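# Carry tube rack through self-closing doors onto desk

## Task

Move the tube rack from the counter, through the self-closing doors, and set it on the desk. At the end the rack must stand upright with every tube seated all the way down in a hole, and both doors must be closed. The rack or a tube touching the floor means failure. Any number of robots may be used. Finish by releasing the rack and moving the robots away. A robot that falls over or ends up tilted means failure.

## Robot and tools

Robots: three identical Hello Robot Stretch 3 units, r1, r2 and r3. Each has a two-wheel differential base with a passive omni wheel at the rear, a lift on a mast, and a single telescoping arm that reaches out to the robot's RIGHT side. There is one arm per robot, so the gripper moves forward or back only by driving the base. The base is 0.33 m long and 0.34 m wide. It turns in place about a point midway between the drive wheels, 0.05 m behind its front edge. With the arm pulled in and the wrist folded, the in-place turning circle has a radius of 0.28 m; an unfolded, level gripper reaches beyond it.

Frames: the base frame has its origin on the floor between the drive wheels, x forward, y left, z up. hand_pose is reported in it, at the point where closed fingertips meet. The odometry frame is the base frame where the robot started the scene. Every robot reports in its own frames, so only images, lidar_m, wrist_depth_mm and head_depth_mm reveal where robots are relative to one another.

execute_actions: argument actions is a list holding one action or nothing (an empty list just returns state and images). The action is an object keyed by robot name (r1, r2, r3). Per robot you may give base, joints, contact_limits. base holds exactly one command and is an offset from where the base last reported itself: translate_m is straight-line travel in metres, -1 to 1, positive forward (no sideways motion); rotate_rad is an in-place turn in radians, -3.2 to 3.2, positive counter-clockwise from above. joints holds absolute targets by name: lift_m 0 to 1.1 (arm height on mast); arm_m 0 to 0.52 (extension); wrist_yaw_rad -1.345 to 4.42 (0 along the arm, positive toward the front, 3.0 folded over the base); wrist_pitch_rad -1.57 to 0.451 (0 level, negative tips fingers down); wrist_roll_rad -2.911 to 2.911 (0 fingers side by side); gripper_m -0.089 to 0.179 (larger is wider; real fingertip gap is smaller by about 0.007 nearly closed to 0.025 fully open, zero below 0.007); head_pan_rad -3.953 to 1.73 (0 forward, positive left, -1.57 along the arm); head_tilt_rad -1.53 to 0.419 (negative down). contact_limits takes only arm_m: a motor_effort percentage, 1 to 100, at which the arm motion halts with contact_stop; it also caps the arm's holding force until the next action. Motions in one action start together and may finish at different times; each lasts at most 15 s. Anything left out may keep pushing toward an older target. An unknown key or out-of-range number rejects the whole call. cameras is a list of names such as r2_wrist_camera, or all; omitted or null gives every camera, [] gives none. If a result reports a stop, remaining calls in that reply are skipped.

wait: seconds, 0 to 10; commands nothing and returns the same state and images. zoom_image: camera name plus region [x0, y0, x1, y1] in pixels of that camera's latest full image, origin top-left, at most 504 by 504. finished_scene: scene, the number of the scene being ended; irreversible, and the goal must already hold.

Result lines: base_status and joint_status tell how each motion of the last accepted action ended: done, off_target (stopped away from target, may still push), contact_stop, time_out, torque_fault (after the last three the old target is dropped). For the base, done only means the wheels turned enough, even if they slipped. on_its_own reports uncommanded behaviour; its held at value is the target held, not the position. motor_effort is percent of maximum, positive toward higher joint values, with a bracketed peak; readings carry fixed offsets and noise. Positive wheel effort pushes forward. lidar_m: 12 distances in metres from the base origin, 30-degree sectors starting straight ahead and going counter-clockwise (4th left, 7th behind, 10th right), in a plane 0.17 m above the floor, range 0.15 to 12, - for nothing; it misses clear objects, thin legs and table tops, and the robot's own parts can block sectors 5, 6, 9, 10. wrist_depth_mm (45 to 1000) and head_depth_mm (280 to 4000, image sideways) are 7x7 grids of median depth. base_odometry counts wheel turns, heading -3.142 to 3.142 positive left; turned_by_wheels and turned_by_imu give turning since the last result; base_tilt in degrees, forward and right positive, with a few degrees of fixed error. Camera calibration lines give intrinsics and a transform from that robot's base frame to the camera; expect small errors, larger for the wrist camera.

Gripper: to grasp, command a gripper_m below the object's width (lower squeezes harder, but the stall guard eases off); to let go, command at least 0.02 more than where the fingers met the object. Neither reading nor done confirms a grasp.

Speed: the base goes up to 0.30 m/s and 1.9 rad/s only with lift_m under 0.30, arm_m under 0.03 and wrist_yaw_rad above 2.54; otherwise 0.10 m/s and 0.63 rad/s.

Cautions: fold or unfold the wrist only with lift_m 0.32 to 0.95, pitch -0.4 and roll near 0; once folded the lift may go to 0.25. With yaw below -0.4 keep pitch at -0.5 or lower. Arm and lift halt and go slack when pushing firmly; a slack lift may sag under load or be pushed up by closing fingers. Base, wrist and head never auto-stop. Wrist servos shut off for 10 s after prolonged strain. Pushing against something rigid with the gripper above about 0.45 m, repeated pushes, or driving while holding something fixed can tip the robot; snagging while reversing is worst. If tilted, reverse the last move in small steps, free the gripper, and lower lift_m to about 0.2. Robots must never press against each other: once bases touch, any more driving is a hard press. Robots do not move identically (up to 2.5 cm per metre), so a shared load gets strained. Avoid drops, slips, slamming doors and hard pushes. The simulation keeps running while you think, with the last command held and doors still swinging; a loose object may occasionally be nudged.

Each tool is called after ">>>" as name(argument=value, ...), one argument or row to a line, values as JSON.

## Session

>>> execute_actions(
  actions=[],
)

Scene clock: 0.00 s.
r1.base_odometry: x=+0.000 y=+0.000 heading=+0.000 (m, m, rad; r1's odometry frame)
r1.turned_by_wheels: +0.000 (rad since the last result)
r1.turned_by_imu: +0.000 (rad since the last result)
r1.base_tilt: forward=+1.0 right=+1.3 (deg)
r1.lidar_m: 0.81 1.19 1.33 1.42 2.09 3.53 2.45 1.84 1.81 0.98 0.76 0.75
r1.head_depth_mm: 715 714 711 711 710 706 702 / 770 771 765 764 760 761 754 / 833 830 828 825 821 821 818 / 909 906 903 898 897 895 889 / 1001 995 991 989 985 975 974 / 1113 1105 1102 1094 1085 1088 1079 / 1246 1239 1229 1224 1223 1216 1209
r1.base_status: not commanded
r1.joint_positions: lift_m=+0.581 arm_m=+0.002 wrist_yaw_rad=+2.931 wrist_pitch_rad=-0.593 wrist_roll_rad=-0.007 gripper_m=+0.037 head_pan_rad=+0.005 head_tilt_rad=-0.024
r1.joint_status: not commanded
r1.motor_effort: left_wheel=-1 right_wheel=+0 lift_m=+40 arm_m=+0 wrist_yaw_rad=+0 wrist_pitch_rad=+6 wrist_roll_rad=+0 gripper_m=+0 head_pan_rad=+1 head_tilt_rad=+2 (%)
r1.hand_pose: x=+0.0204 y=+0.0476 z=+0.5560 quat_wxyz=(+0.277, +0.692, +0.136, +0.653) (m; r1's base frame)
r1.wrist_depth_mm: - - - - - - - / - - - - - - - / - - - - - - - / 961 - 941 957 954 943 956 / 816 829 854 844 850 820 820 / 733 729 - 734 743 736 744 / 652 651 661 669 646 661 665
r2.base_odometry: x=+0.000 y=+0.000 heading=+0.000 (m, m, rad; r2's odometry frame)
r2.turned_by_wheels: +0.000 (rad since the last result)
r2.turned_by_imu: +0.000 (rad since the last result)
r2.base_tilt: forward=-1.6 right=+3.2 (deg)
r2.lidar_m: 3.01 2.56 2.26 2.27 1.30 1.16 1.65 1.00 0.88 0.89 1.06 1.95
r2.head_depth_mm: 2119 2759 2796 2838 2852 2830 2121 / 2102 2846 2891 2929 2974 2968 2092 / 2112 2958 2973 3025 3051 2957 2093 / 2115 3099 3105 3122 3137 3007 2064 / 2115 3186 3252 3283 3294 2964 2074 / 2140 3280 3398 3438 3497 2961 2067 / 2134 3222 3418 3444 3541 2961 2057
r2.base_status: not commanded
r2.joint_positions: lift_m=+0.597 arm_m=+0.003 wrist_yaw_rad=+2.905 wrist_pitch_rad=-0.376 wrist_roll_rad=-0.007 gripper_m=+0.037 head_pan_rad=-0.009 head_tilt_rad=+0.000
r2.joint_status: not commanded
r2.motor_effort: left_wheel=-1 right_wheel=+0 lift_m=+44 arm_m=-1 wrist_yaw_rad=+0 wrist_pitch_rad=+5 wrist_roll_rad=+0 gripper_m=+0 head_pan_rad=+1 head_tilt_rad=+1 (%)
r2.hand_pose: x=+0.0326 y=+0.0752 z=+0.6193 quat_wxyz=(+0.214, +0.703, +0.050, +0.677) (m; r2's base frame)
r2.wrist_depth_mm: - - - - - - - / - - - - - - - / - - - - - - - / - - - - - - - / 991 - - - - - - / 842 - 842 883 936 925 927 / 728 750 772 772 800 799 802
r3.base_odometry: x=+0.000 y=+0.000 heading=+0.000 (m, m, rad; r3's odometry frame)
r3.turned_by_wheels: +0.000 (rad since the last result)
r3.turned_by_imu: +0.000 (rad since the last result)
r3.base_tilt: forward=+0.1 right=+0.0 (deg)
r3.lidar_m: 1.04 0.80 0.78 0.82 1.17 1.31 1.83 1.98 2.36 2.56 2.16 2.50
r3.head_depth_mm: 2049 2869 2890 2880 2942 2854 2271 / 2050 2351 2322 2264 2217 2182 2105 / 1858 1828 1806 1783 1780 1737 1696 / 1527 1509 1488 1473 1440 1441 1424 / 1281 1265 1258 1248 1235 1225 1214 / 1115 1112 1099 1086 1076 1064 1054 / 984 977 967 959 951 946 934
r3.base_status: not commanded
r3.joint_positions: lift_m=+0.485 arm_m=-0.003 wrist_yaw_rad=+2.886 wrist_pitch_rad=-0.489 wrist_roll_rad=+0.000 gripper_m=+0.037 head_pan_rad=-0.018 head_tilt_rad=-0.022
r3.joint_status: not commanded
r3.motor_effort: left_wheel=+0 right_wheel=+0 lift_m=+33 arm_m=-1 wrist_yaw_rad=+0 wrist_pitch_rad=+8 wrist_roll_rad=+1 gripper_m=+0 head_pan_rad=+1 head_tilt_rad=+2 (%)
r3.hand_pose: x=+0.0332 y=+0.0654 z=+0.4824 quat_wxyz=(+0.258, +0.702, +0.083, +0.659) (m; r3's base frame)
r3.wrist_depth_mm: - 910 826 775 697 673 618 / - - 962 857 770 718 665 / - - - 960 824 776 734 / 948 - 967 967 909 847 787 / 796 - 811 808 840 832 815 / 676 665 - 691 714 715 716 / 597 596 609 607 593 631 620
pictures: r1_head_camera (sideways: a quarter turn clockwise sets it upright), r1_nav_camera (sideways: a quarter turn counterclockwise sets it upright), r1_wrist_camera, r2_head_camera (sideways: a quarter turn clockwise sets it upright), r2_nav_camera (sideways: a quarter turn counterclockwise sets it upright), r2_wrist_camera, r3_head_camera (sideways: a quarter turn clockwise sets it upright), r3_nav_camera (sideways: a quarter turn counterclockwise sets it upright), r3_wrist_camera
camera_calibration (this result's frames):
r1_head_camera: T_world_to_cam=[[-0.0100343, -0.00182182, -0.999948, 1.32224], [-0.0437454, 0.999042, -0.00138119, 0.0113197], [0.998992, 0.0437293, -0.0101044, -0.0369872], [0, 0, 0, 1]] pos_world=[0.0507128, -0.00728258, 1.32181]
r1_nav_camera: T_world_to_cam=[[-0.0231812, 0.0623079, 0.997788, -1.25976], [0.0542451, -0.996507, 0.0634882, -0.0294644], [0.998259, 0.0555968, 0.0197203, -0.0778101], [0, 0, 0, 1]] pos_world=[0.0500702, 0.0534572, 1.26037]
r1_wrist_camera: T_world_to_cam=[[0.969806, -0.243863, -0.00282178, -0.0091766], [-0.172537, -0.677884, -0.714636, 0.465044], [0.17236, 0.693544, -0.699491, 0.516877], [0, 0, 0, 1]] pos_world=[0.0000478999, -0.0454685, 0.693862]
r2_head_camera: T_world_to_cam=[[-0.0374046, -0.0162135, -0.999169, 1.31946], [-0.00749673, 0.999845, -0.0159438, 0.0219152], [0.999272, 0.00689413, -0.0375204, -0.00317304], [0, 0, 0, 1]] pos_world=[0.052689, -0.000496894, 1.31859]
r2_nav_camera: T_world_to_cam=[[-0.02587, -0.0284844, 0.999259, -1.26109], [-0.0298814, -0.999125, -0.0292541, 0.0917817], [0.999219, -0.0306161, 0.0249962, -0.0808475], [0, 0, 0, 1]] pos_world=[0.0509026, 0.053305, 1.26486]
r2_wrist_camera: T_world_to_cam=[[0.96783, -0.243614, 0.0628987, -0.0586982], [-0.079596, -0.533609, -0.841977, 0.591419], [0.238681, 0.809885, -0.535834, 0.427577], [0, 0, 0, 1]] pos_world=[0.00183006, -0.0450009, 0.730764]
r3_head_camera: T_world_to_cam=[[-0.0295776, 0.0365479, -0.998894, 1.3244], [0.0594474, 0.997627, 0.0347413, -0.051574], [0.997793, -0.0583541, -0.0316801, -0.00844858], [0, 0, 0, 1]] pos_world=[0.0506686, 0.0025543, 1.32446]
r3_nav_camera: T_world_to_cam=[[0.0767706, -0.041391, 0.996189, -1.24864], [0.0267691, -0.998692, -0.0435579, 0.109301], [0.996689, 0.030011, -0.0755622, 0.0449799], [0, 0, 0, 1]] pos_world=[0.0481021, 0.0561259, 1.25204]
r3_wrist_camera: T_world_to_cam=[[0.962624, -0.270265, 0.0176776, -0.0238806], [-0.15059, -0.588334, -0.794472, 0.461665], [0.225118, 0.762116, -0.607043, 0.403111], [0, 0, 0, 1]] pos_world=[0.00176255, -0.0420581, 0.611908]
Images, in order (width x height): r1_head_camera 896x504, r1_nav_camera 672x504, r1_wrist_camera 644x364, r2_head_camera 896x504, r2_nav_camera 672x504, r2_wrist_camera 644x364, r3_head_camera 896x504, r3_nav_camera 672x504, r3_wrist_camera 644x364.

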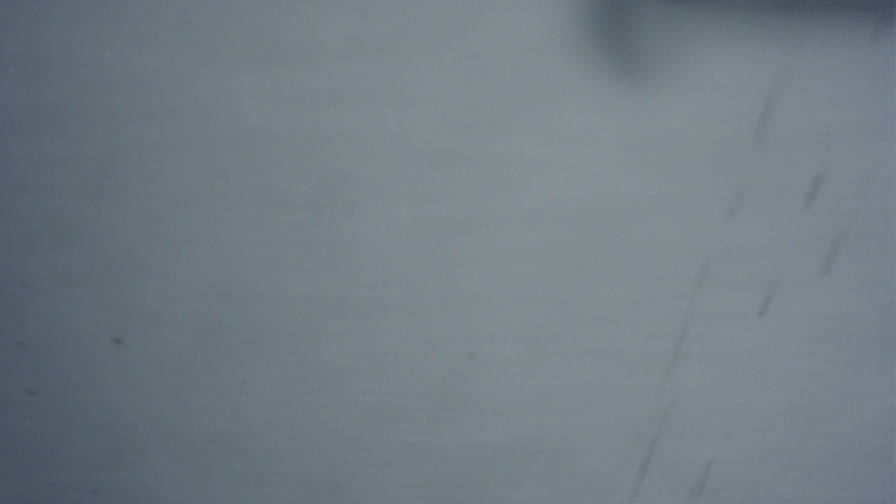

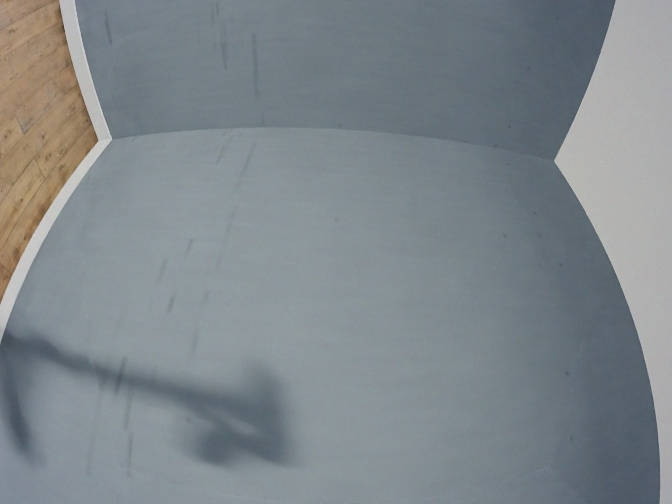

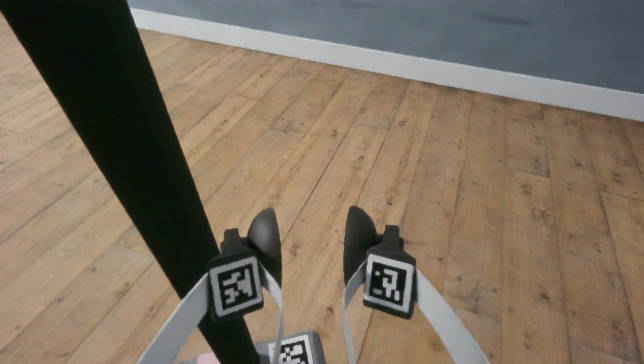

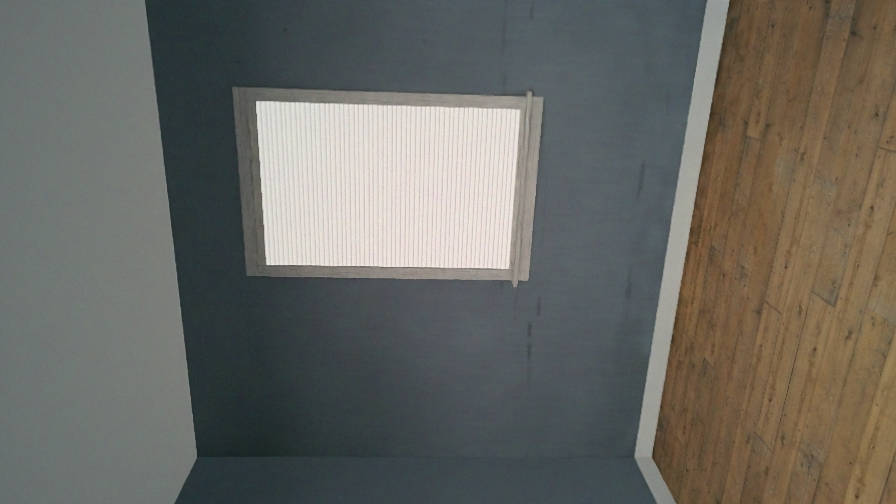

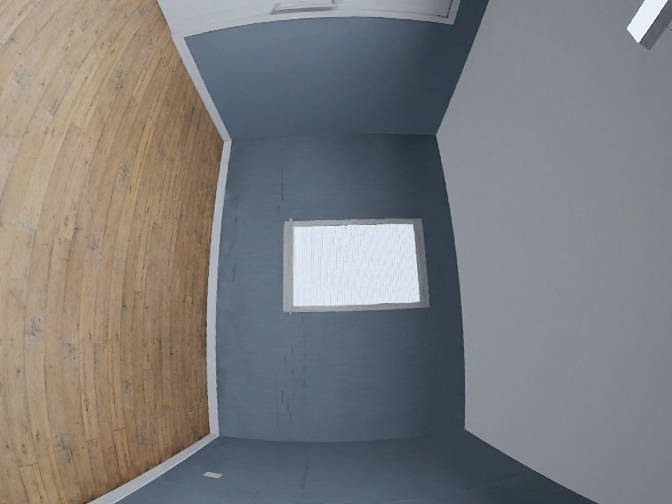

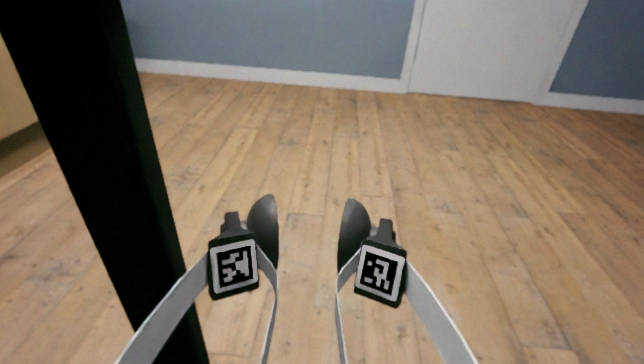

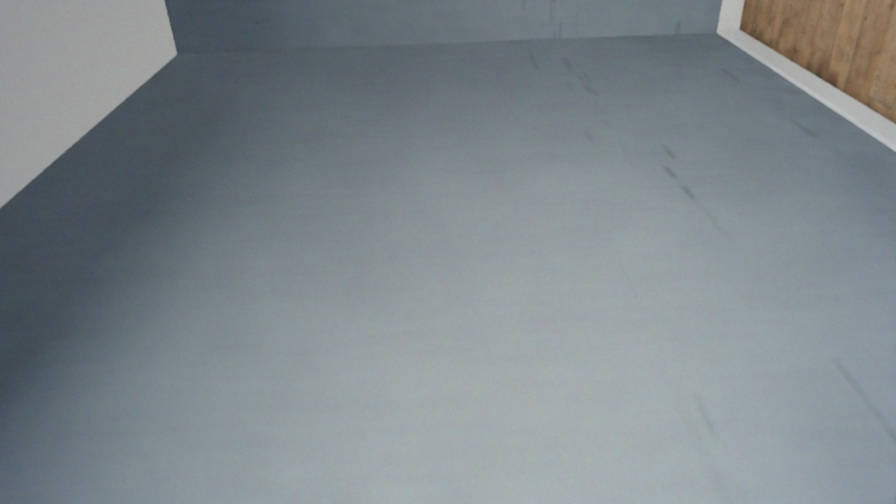

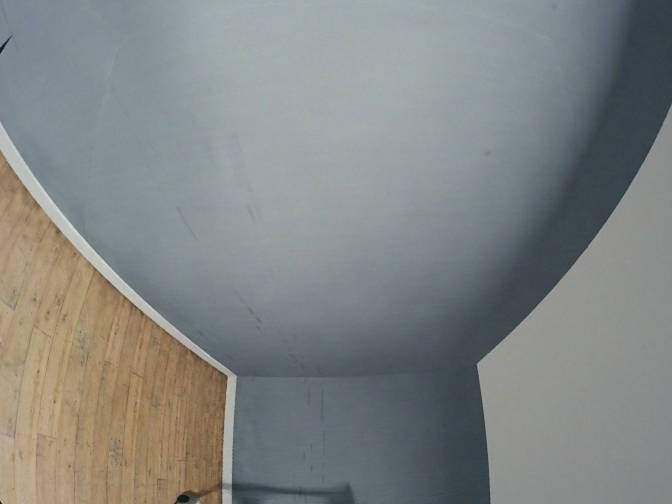

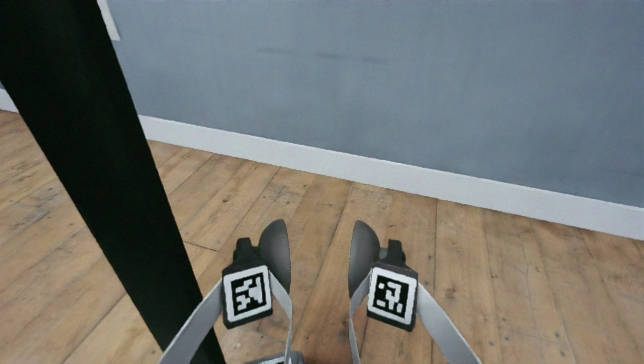

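>>> execute_actions(
  actions=[
    {"r1":{"joints":{"head_pan_rad":-3.3,"head_tilt_rad":-0.4,"wrist_pitch_rad":-0.4,"wrist_yaw_rad":3.0}},"r2":{"joints":{"head_pan_rad":-3.5,"head_tilt_rad":-0.4,"wrist_yaw_rad":3.0}},"r3":{"joints":{"head_pan_rad":-2.0,"head_tilt_rad":-0.4,"wrist_pitch_rad":-0.4,"wrist_yaw_rad":3.0}}},
  ],
  cameras=["r1_head_camera","r1_nav_camera","r2_head_camera","r2_nav_camera","r3_nav_camera","r3_head_camera"],
)

Scene clock: 2.73 s.
r1.base_odometry: x=+0.000 y=+0.000 heading=+0.000 (m, m, rad; r1's odometry frame)
r1.turned_by_wheels: +0.000 (rad since the last result)
r1.turned_by_imu: -0.001 (rad since the last result)
r1.base_tilt: forward=+1.0 right=+1.3 (deg)
r1.lidar_m: 0.81 1.19 1.32 1.42 2.10 3.51 2.45 1.84 1.81 0.98 0.77 0.75
r1.head_depth_mm: 3437 3681 3907 3750 2417 1772 1398 / 3572 3846 - 3794 2400 1785 1399 / 3751 - - 3743 2416 1782 1394 / 3406 3715 3838 3769 2414 1772 1397 / 2818 3001 3196 3327 2415 1772 1396 / 2443 2584 2718 2866 2426 1776 1389 / 2147 2284 2420 2566 2382 1764 1394
r1.base_status: not commanded
r1.joint_positions: lift_m=+0.581 arm_m=+0.002 wrist_yaw_rad=+2.998 wrist_pitch_rad=-0.420 wrist_roll_rad=-0.007 gripper_m=+0.037 head_pan_rad=-3.293 head_tilt_rad=-0.395
r1.joint_status: all done
r1.motor_effort: left_wheel=-2(1) right_wheel=+0(0) lift_m=+40(40) arm_m=+0(0) wrist_yaw_rad=+3(2) wrist_pitch_rad=+9(9) wrist_roll_rad=+0(1) gripper_m=+0(0) head_pan_rad=-3(45) head_tilt_rad=-3(31) (%)
r1.hand_pose: x=+0.0109 y=+0.0750 z=+0.5929 quat_wxyz=(+0.197, +0.698, +0.098, +0.682) (m; r1's base frame)
r1.wrist_depth_mm: - - - - - - - / - - - - - - - / - - - - - - - / - - - - - - - / - - - - - - - / 829 836 - 840 876 847 850 / 732 740 744 737 733 731 735
r2.base_odometry: x=+0.000 y=+0.000 heading=+0.000 (m, m, rad; r2's odometry frame)
r2.turned_by_wheels: +0.000 (rad since the last result)
r2.turned_by_imu: +0.000 (rad since the last result)
r2.base_tilt: forward=-1.6 right=+3.3 (deg)
r2.lidar_m: 3.01 2.55 2.26 2.27 1.30 1.16 1.65 1.00 0.88 0.89 1.05 1.94
r2.head_depth_mm: 1494 1605 1519 1241 1362 1523 1353 / 1500 1619 1529 1231 1367 1506 1350 / 1491 1616 1509 1240 1362 1504 1356 / 1493 1615 1695 1258 1388 1556 1366 / 1501 1627 1754 1906 2059 1660 1362 / 1506 1622 1769 1946 2069 1658 1359 / 1492 1639 1753 1965 2082 1664 1360
r2.base_status: not commanded
r2.joint_positions: lift_m=+0.597 arm_m=+0.003 wrist_yaw_rad=+2.997 wrist_pitch_rad=-0.376 wrist_roll_rad=-0.007 gripper_m=+0.037 head_pan_rad=-3.493 head_tilt_rad=-0.395
r2.joint_status: all done
r2.motor_effort: left_wheel=+0(1) right_wheel=+0(0) lift_m=+43(44) arm_m=-1(1) wrist_yaw_rad=+3(8) wrist_pitch_rad=+5(5) wrist_roll_rad=+0(0) gripper_m=+0(0) head_pan_rad=-3(38) head_tilt_rad=-3(27) (%)
r2.hand_pose: x=+0.0118 y=+0.0792 z=+0.6193 quat_wxyz=(+0.182, +0.700, +0.083, +0.686) (m; r2's base frame)
r2.wrist_depth_mm: - - - - - - - / - - - - - - - / - - - - - - - / - - - - - - - / - - - - - - - / 853 863 - 887 917 929 963 / 732 736 763 769 790 788 817
r3.base_odometry: x=+0.000 y=+0.000 heading=+0.000 (m, m, rad; r3's odometry frame)
r3.turned_by_wheels: +0.000 (rad since the last result)
r3.turned_by_imu: +0.001 (rad since the last result)
r3.base_tilt: forward=+0.1 right=+0.0 (deg)
r3.lidar_m: 1.04 0.80 0.78 0.82 1.17 1.31 1.83 1.98 2.36 2.57 2.16 2.50
r3.head_depth_mm: 2032 2154 2290 2446 2390 1800 1440 / 2026 2165 2276 2488 2413 1804 1456 / 2091 2198 2318 2549 2419 1824 1453 / 2081 2215 2391 2552 2423 1809 1485 / 2168 2325 2484 2687 2428 1845 1459 / 2197 2380 2507 2725 2461 1849 1477 / 2224 2402 2580 2759 2488 1839 1472
r3.base_status: not commanded
r3.joint_positions: lift_m=+0.485 arm_m=-0.003 wrist_yaw_rad=+2.997 wrist_pitch_rad=-0.422 wrist_roll_rad=+0.000 gripper_m=+0.037 head_pan_rad=-1.993 head_tilt_rad=-0.395
r3.joint_status: all done
r3.motor_effort: left_wheel=+0(0) right_wheel=+0(0) lift_m=+33(33) arm_m=-2(1) wrist_yaw_rad=+3(3) wrist_pitch_rad=+11(11) wrist_roll_rad=+1(0) gripper_m=+0(0) head_pan_rad=-4(49) head_tilt_rad=-3(32) (%)
r3.hand_pose: x=+0.0110 y=+0.0792 z=+0.4973 quat_wxyz=(+0.198, +0.700, +0.098, +0.679) (m; r3's base frame)
r3.wrist_depth_mm: - - 897 807 721 654 592 / - - - 884 769 688 619 / - - - 947 833 753 681 / - - - - 915 797 717 / 870 859 923 886 907 834 770 / 719 744 - 741 761 763 761 / 621 625 633 633 623 640 651
pictures: r1_head_camera (sideways: a quarter turn clockwise sets it upright), r1_nav_camera (sideways: a quarter turn counterclockwise sets it upright), r2_head_camera (sideways: a quarter turn clockwise sets it upright), r2_nav_camera (sideways: a quarter turn counterclockwise sets it upright), r3_head_camera (sideways: a quarter turn clockwise sets it upright), r3_nav_camera (sideways: a quarter turn counterclockwise sets it upright)
camera_calibration (this result's frames):
r1_head_camera: T_world_to_cam=[[0.368436, -0.0543373, -0.928064, 1.22587], [-0.114484, -0.993344, 0.01271, -0.0065912], [-0.922577, 0.101565, -0.372205, 0.446056], [0, 0, 0, 1]] pos_world=[-0.0408895, 0.0147595, 1.30379]
r1_nav_camera: T_world_to_cam=[[-0.34649, -0.0103637, 0.937996, -1.17947], [0.082134, 0.995763, 0.0413418, -0.000776729], [-0.934451, 0.0913659, -0.344171, 0.407647], [0, 0, 0, 1]] pos_world=[-0.0276847, -0.0486952, 1.24667]
r2_head_camera: T_world_to_cam=[[0.399187, -0.12863, -0.907802, 1.19735], [-0.324056, -0.946, -0.00845458, 0.0140897], [-0.857693, 0.297554, -0.419314, 0.505088], [0, 0, 0, 1]] pos_world=[-0.0401901, 0.0170531, 1.29887]
r2_nav_camera: T_world_to_cam=[[-0.329162, 0.151167, 0.932095, -1.17129], [0.372657, 0.927777, -0.0188666, 0.0757903], [-0.867629, 0.341141, -0.361722, 0.433917], [0, 0, 0, 1]] pos_world=[-0.0373091, -0.0412823, 1.25014]
r3_head_camera: T_world_to_cam=[[0.193471, 0.343039, -0.919181, 1.2188], [0.890026, -0.455581, 0.0173112, -0.0339357], [-0.412822, -0.821444, -0.393455, 0.471043], [0, 0, 0, 1]] pos_world=[-0.0111405, -0.0466194, 1.30622]
r3_nav_camera: T_world_to_cam=[[-0.214731, -0.380669, 0.899434, -1.12043], [-0.921135, 0.385056, -0.0569433, 0.132485], [-0.324656, -0.840727, -0.433331, 0.518691], [0, 0, 0, 1]] pos_world=[0.0498412, -0.0414518, 1.24007]
Images, in order (width x height): r1_head_camera 896x504, r1_nav_camera 672x504, r2_head_camera 896x504, r2_nav_camera 672x504, r3_head_camera 896x504, r3_nav_camera 672x504.

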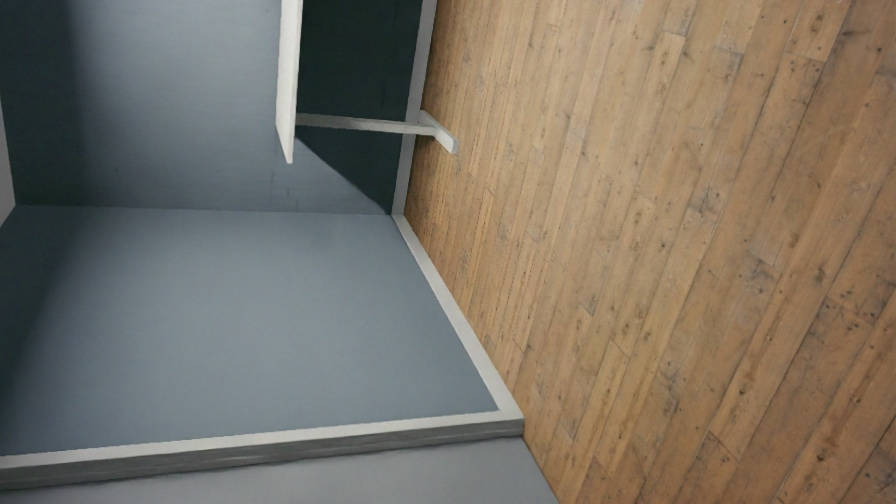

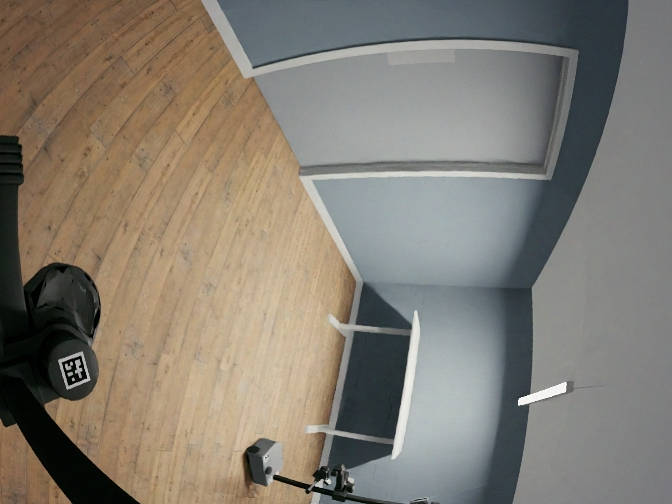

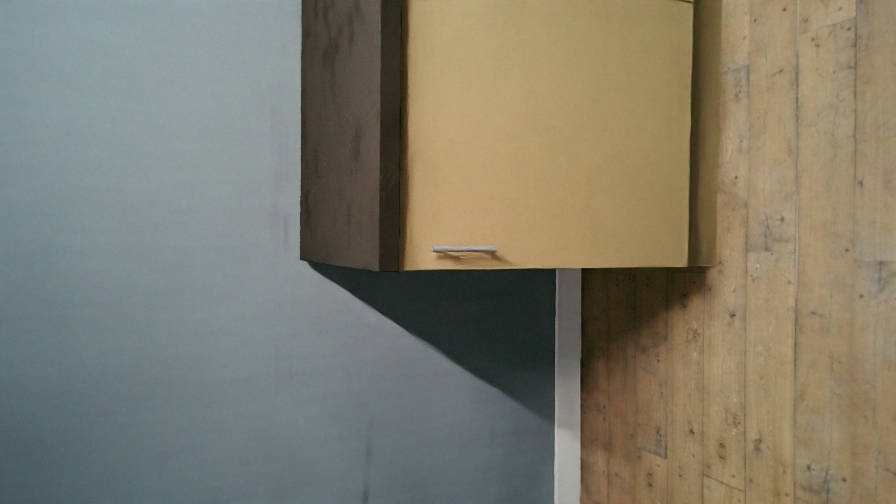

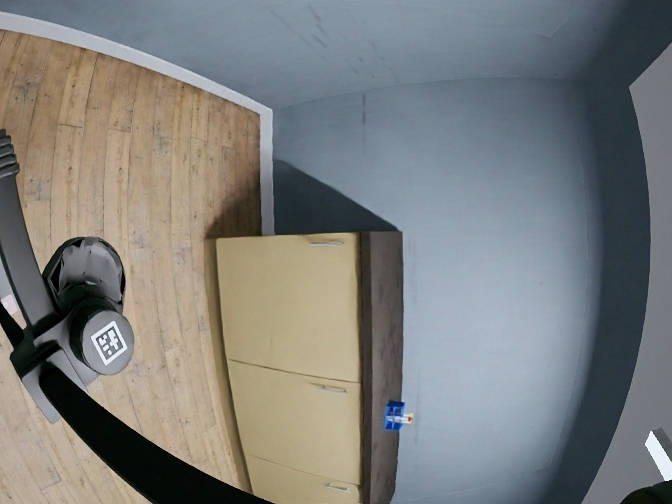

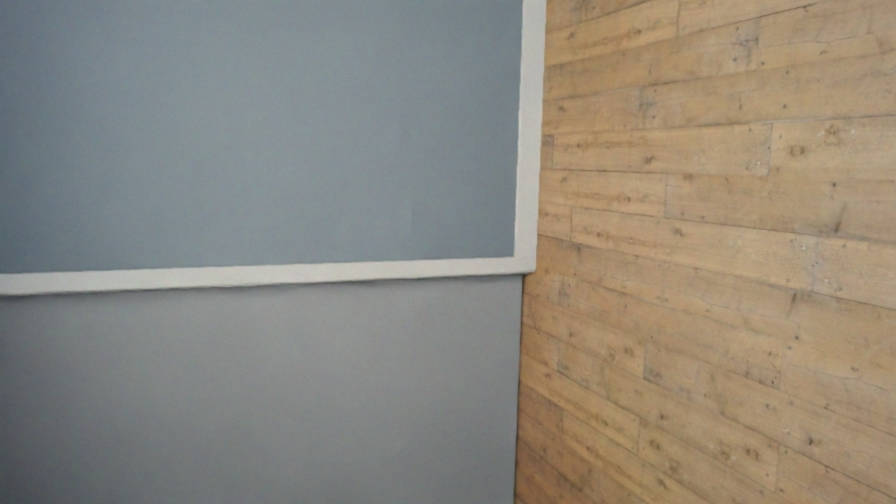

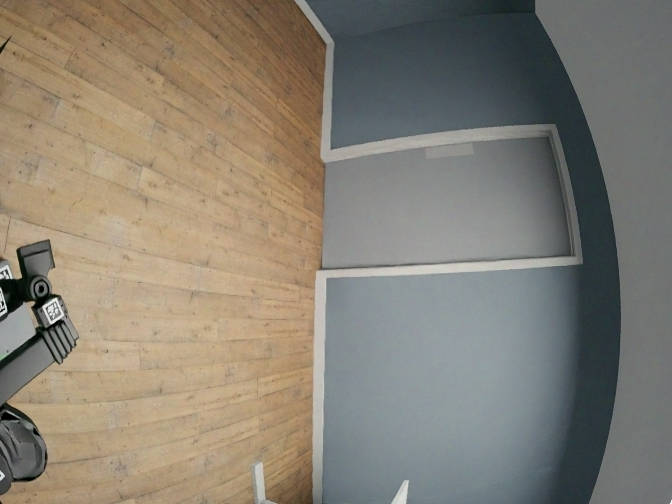

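>>> execute_actions(
  actions=[
    {"r1":{"base":{"rotate_rad":-2.73},"joints":{"lift_m":0.25,"head_pan_rad":0.4,"head_tilt_rad":-0.9}},"r2":{"base":{"rotate_rad":1.91},"joints":{"lift_m":0.25,"head_pan_rad":-1.57,"head_tilt_rad":-0.6}},"r3":{"base":{"rotate_rad":-1.48},"joints":{"lift_m":0.25,"head_pan_rad":-0.5,"head_tilt_rad":-0.7}}},
  ],
  cameras=[],
)

>>> execute_actions(
  actions=[
    {"r1":{"base":{"translate_m":1}},"r2":{"base":{"translate_m":1}},"r3":{"base":{"translate_m":0.8}}},
  ],
  cameras=["r1_head_camera","r3_head_camera"],
)

Scene clock: 9.07 s.
r1.base_odometry: x=+0.000 y=+0.000 heading=-2.730 (m, m, rad; r1's odometry frame)
r1.turned_by_wheels: -2.730 (rad since the last result)
r1.turned_by_imu: -2.725 (rad since the last result)
r1.base_tilt: forward=+1.0 right=+1.3 (deg)
r1.lidar_m: 1.88 1.81 1.07 0.78 0.76 0.78 1.07 1.32 1.38 1.88 2.29 2.57
r1.head_depth_mm: 1682 2027 2086 1707 1449 1245 1102 / 1634 1918 2113 1728 1455 1260 1105 / 1619 1901 2100 1715 1461 1259 1106 / 1594 1869 2065 1718 1460 1256 1112 / 1604 1847 2058 1727 1453 1262 1111 / 1553 1816 2049 1735 1443 1262 1113 / 1541 1788 2006 1722 1453 1260 1113
r1.base_status: done
r1.joint_positions: lift_m=+0.250 arm_m=+0.002 wrist_yaw_rad=+2.998 wrist_pitch_rad=-0.418 wrist_roll_rad=-0.007 gripper_m=+0.037 head_pan_rad=+0.393 head_tilt_rad=-0.890
r1.joint_status: all done
r1.motor_effort: left_wheel=+1(8) right_wheel=-2(6) lift_m=+35(34) arm_m=+0(0) wrist_yaw_rad=+2(3) wrist_pitch_rad=+9(9) wrist_roll_rad=+1(0) gripper_m=+0(1) head_pan_rad=+5(47) head_tilt_rad=-6(40) (%)
r1.hand_pose: x=+0.0108 y=+0.0752 z=+0.2628 quat_wxyz=(+0.196, +0.698, +0.098, +0.682) (m; r1's base frame)
r1.wrist_depth_mm: 564 - 769 908 - - - / 602 - 822 - - - - / 634 - 820 837 834 813 831 / 630 631 662 642 650 651 650 / 536 537 - 546 552 537 533 / 461 484 - - 469 453 455 / - - - - 393 397 398
r2.base_odometry: x=+0.000 y=+0.000 heading=+1.910 (m, m, rad; r2's odometry frame)
r2.turned_by_wheels: +1.910 (rad since the last result)
r2.turned_by_imu: +1.929 (rad since the last result)
r2.base_tilt: forward=-1.6 right=+3.2 (deg)
r2.lidar_m: 1.45 1.17 1.16 1.12 0.90 0.89 0.96 1.45 2.99 2.87 2.28 2.26
r2.head_depth_mm: 2736 2960 2898 2143 1684 1413 1218 / 2934 3210 2911 2141 1706 1411 1211 / 3163 3437 2961 2142 1697 1431 1217 / 3022 3403 2878 2142 1713 1410 1215 / 2707 3025 2895 2157 1702 1426 1218 / 2451 2691 2768 2158 1705 1426 1209 / 2286 2461 2623 2135 1713 1412 1220
r2.base_status: done
r2.joint_positions: lift_m=+0.250 arm_m=+0.003 wrist_yaw_rad=+2.997 wrist_pitch_rad=-0.377 wrist_roll_rad=-0.007 gripper_m=+0.037 head_pan_rad=-1.577 head_tilt_rad=-0.593
r2.joint_status: all done
r2.motor_effort: left_wheel=-3(9) right_wheel=+3(9) lift_m=+39(41) arm_m=-1(1) wrist_yaw_rad=+2(3) wrist_pitch_rad=+5(5) wrist_roll_rad=+0(0) gripper_m=+0(1) head_pan_rad=+2(37) head_tilt_rad=-4(19) (%)
r2.hand_pose: x=+0.0117 y=+0.0791 z=+0.2720 quat_wxyz=(+0.182, +0.700, +0.083, +0.686) (m; r2's base frame)
r2.wrist_depth_mm: 718 - - - - 970 864 / 749 - - - - - 938 / 773 - 881 911 949 989 977 / 632 643 681 696 716 740 760 / 524 524 - 559 574 590 605 / 460 - - - 486 487 501 / - - - - 410 419 425
r3.base_odometry: x=+0.000 y=+0.000 heading=-1.480 (m, m, rad; r3's odometry frame)
r3.turned_by_wheels: -1.480 (rad since the last result)
r3.turned_by_imu: -1.460 (rad since the last result)
r3.base_tilt: forward=+0.2 right=+0.0 (deg)
r3.lidar_m: 2.66 2.28 1.94 0.97 0.79 0.78 0.85 1.32 1.31 1.90 2.37 2.36
r3.head_depth_mm: 2012 2236 2486 2083 1687 1407 1212 / 2036 2285 2477 2074 1672 1406 1215 / 2073 2305 2516 2100 1694 1408 1214 / 2099 2325 2560 2093 1686 1420 1220 / 2191 2471 2628 2083 1707 1417 1216 / 2215 2501 2727 2116 1704 1423 1218 / 2248 2543 2684 2102 1714 1419 1221
r3.base_status: done
r3.joint_positions: lift_m=+0.250 arm_m=-0.003 wrist_yaw_rad=+2.998 wrist_pitch_rad=-0.420 wrist_roll_rad=+0.000 gripper_m=+0.037 head_pan_rad=-0.507 head_tilt_rad=-0.692
r3.joint_status: all done
r3.motor_effort: left_wheel=+2(8) right_wheel=-3(12) lift_m=+27(30) arm_m=-1(1) wrist_yaw_rad=+2(2) wrist_pitch_rad=+10(12) wrist_roll_rad=+0(0) gripper_m=+0(0) head_pan_rad=+4(48) head_tilt_rad=-6(33) (%)
r3.hand_pose: x=+0.0109 y=+0.0794 z=+0.2625 quat_wxyz=(+0.197, +0.700, +0.098, +0.680) (m; r3's base frame)
r3.wrist_depth_mm: 610 - - - - - - / 644 - - - - - - / 654 - 898 891 924 938 930 / 642 658 684 688 696 694 722 / 532 535 560 549 559 563 563 / 462 474 - - 476 473 475 / - - - - 390 403 403
pictures: none
No camera images: the call's "cameras" was empty. Leave "cameras" out to get every camera's image.

Scene clock: 14.00 s.
r1.base_odometry: x=-0.916 y=-0.400 heading=-2.730 (m, m, rad; r1's odometry frame)
r1.turned_by_wheels: +0.000 (rad since the last result)
r1.turned_by_imu: -0.005 (rad since the last result)
r1.base_tilt: forward=+0.9 right=+1.4 (deg)
r1.lidar_m: 0.98 0.95 0.99 1.30 1.26 1.30 1.78 2.18 2.26 1.45 3.48 1.46
r1.head_depth_mm: 908 1074 1291 1583 1450 1249 1107 / 860 1033 1272 1586 1454 1257 1108 / 828 962 1153 1475 1446 1247 1108 / 813 951 1135 1428 1457 1263 1110 / 804 933 1120 1393 1457 1260 1110 / 796 925 1104 1365 1449 1259 1110 / 785 914 1091 1334 1467 1261 1110
r1.base_status: done
r1.joint_positions: lift_m=+0.250 arm_m=+0.002 wrist_yaw_rad=+2.999 wrist_pitch_rad=-0.418 wrist_roll_rad=-0.007 gripper_m=+0.037 head_pan_rad=+0.393 head_tilt_rad=-0.890
r1.joint_status: not commanded
r1.motor_effort: left_wheel=+0(9) right_wheel=-2(4) lift_m=+36(36) arm_m=+0(0) wrist_yaw_rad=+1(2) wrist_pitch_rad=+9(9) wrist_roll_rad=+0(0) gripper_m=+1(1) head_pan_rad=+4(4) head_tilt_rad=-5(6) (%)
r1.hand_pose: x=+0.0106 y=+0.0752 z=+0.2628 quat_wxyz=(+0.196, +0.698, +0.098, +0.682) (m; r1's base frame)
r1.wrist_depth_mm: 915 - - - - 860 731 / 934 - - - - 900 762 / 826 - 822 830 833 824 778 / 649 637 643 659 649 651 651 / 531 536 - 540 555 528 532 / 467 483 - - 465 456 456 / - - - - 393 393 398
r2.base_odometry: x=-0.332 y=+0.943 heading=+1.910 (m, m, rad; r2's odometry frame)
r2.turned_by_wheels: +0.000 (rad since the last result)
r2.turned_by_imu: +0.005 (rad since the last result)
r2.base_tilt: forward=-1.6 right=+3.2 (deg)
r2.lidar_m: 0.68 0.55 0.54 0.59 0.91 1.68 1.83 2.77 3.60 1.86 1.49 1.47
r2.head_depth_mm: 2864 3391 2878 2145 1710 1415 1207 / 2528 2874 2894 2153 1695 1416 1204 / 2210 2442 2673 2130 1715 1420 1212 / 1933 2170 2455 2158 1703 1411 1220 / 1748 1920 2136 2153 1711 1424 1214 / 1577 1714 1886 1998 1708 1420 1209 / 1443 1562 1704 1878 1701 1421 1216
r2.base_status: done
r2.joint_positions: lift_m=+0.250 arm_m=+0.003 wrist_yaw_rad=+2.998 wrist_pitch_rad=-0.378 wrist_roll_rad=-0.007 gripper_m=+0.037 head_pan_rad=-1.577 head_tilt_rad=-0.593
r2.joint_status: not commanded
r2.motor_effort: left_wheel=-3(6) right_wheel=+3(13) lift_m=+40(40) arm_m=-1(1) wrist_yaw_rad=+2(2) wrist_pitch_rad=+5(5) wrist_roll_rad=+0(0) gripper_m=+0(0) head_pan_rad=+3(3) head_tilt_rad=-4(4) (%)
r2.hand_pose: x=+0.0115 y=+0.0791 z=+0.2720 quat_wxyz=(+0.182, +0.700, +0.083, +0.686) (m; r2's base frame)
r2.wrist_depth_mm: - - 711 606 527 471 418 / - - 825 651 570 498 439 / 802 - 875 801 657 531 466 / 628 648 676 692 682 622 545 / 523 531 - 559 578 578 572 / 457 - - - 486 487 501 / - - - - 408 421 427
r3.base_odometry: x=+0.073 y=-0.797 heading=-1.480 (m, m, rad; r3's odometry frame)
r3.turned_by_wheels: +0.000 (rad since the last result)
r3.turned_by_imu: +0.000 (rad since the last result)
r3.base_tilt: forward=+0.1 right=+0.1 (deg)
r3.lidar_m: 1.97 1.45 2.51 1.74 1.41 1.40 1.54 1.79 2.23 1.97 1.75 1.73
r3.head_depth_mm: 1470 1632 1847 2019 1673 1412 1209 / 1505 1674 1880 2006 1672 1415 1208 / 1571 1755 1978 2082 1684 1408 1215 / 1572 1771 2009 2083 1681 1409 1216 / 1613 1802 2048 2085 1683 1419 1216 / 1624 1835 2077 2127 1673 1427 1215 / 1644 1858 2075 2108 1690 1402 1220
r3.base_status: done
r3.joint_positions: lift_m=+0.250 arm_m=-0.003 wrist_yaw_rad=+2.998 wrist_pitch_rad=-0.420 wrist_roll_rad=+0.000 gripper_m=+0.037 head_pan_rad=-0.507 head_tilt_rad=-0.692
r3.joint_status: not commanded
r3.motor_effort: left_wheel=+1(9) right_wheel=-4(8) lift_m=+28(28) arm_m=-2(1) wrist_yaw_rad=+2(2) wrist_pitch_rad=+11(10) wrist_roll_rad=+1(0) gripper_m=+1(0) head_pan_rad=+3(4) head_tilt_rad=-5(6) (%)
r3.hand_pose: x=+0.0108 y=+0.0794 z=+0.2625 quat_wxyz=(+0.197, +0.700, +0.098, +0.680) (m; r3's base frame)
r3.wrist_depth_mm: - - - - - - - / - - - - - - - / 864 - 891 901 923 944 955 / 669 657 683 688 694 698 718 / 532 532 565 555 559 556 566 / 463 475 - - 475 463 476 / - - - - 388 401 406
pictures: r1_head_camera (sideways: a quarter turn clockwise sets it upright), r3_head_camera (sideways: a quarter turn clockwise sets it upright)
camera_calibration (this result's frames):
r1_head_camera: T_world_to_cam=[[-0.709086, -0.295936, -0.640015, 0.856922], [-0.406777, 0.913084, 0.0284771, -0.0253216], [0.57596, 0.280536, -0.767834, 0.951606], [0, 0, 0, 1]] pos_world=[0.0492438, 0.00975462, 1.27984]
r3_head_camera: T_world_to_cam=[[-0.545677, 0.344183, -0.764052, 1.02102], [0.531893, 0.84681, 0.00159082, -0.0112812], [0.647554, -0.405526, -0.645153, 0.792056], [0, 0, 0, 1]] pos_world=[0.0502467, -0.0206642, 1.29112]
Images, in order (width x height): r1_head_camera 896x504, r3_head_camera 896x504.

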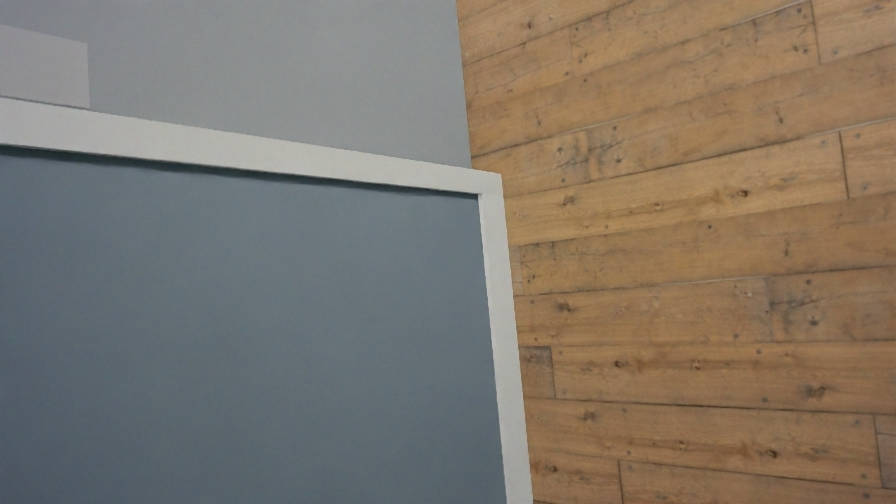

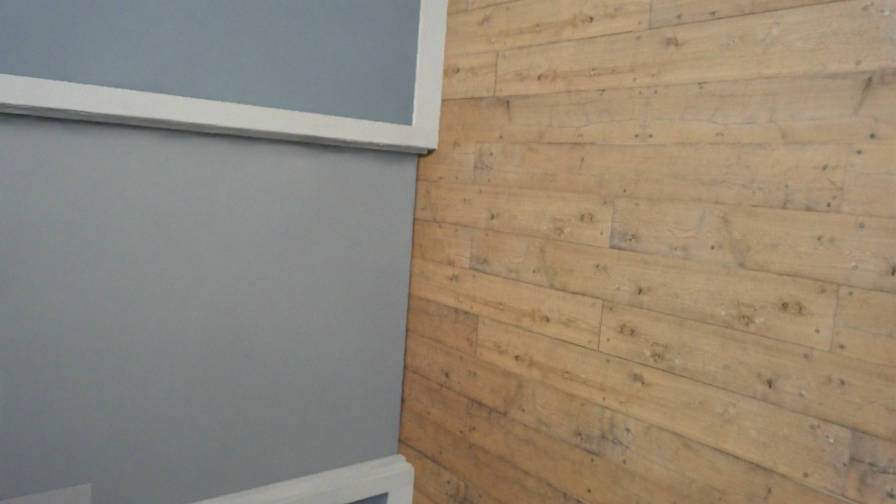

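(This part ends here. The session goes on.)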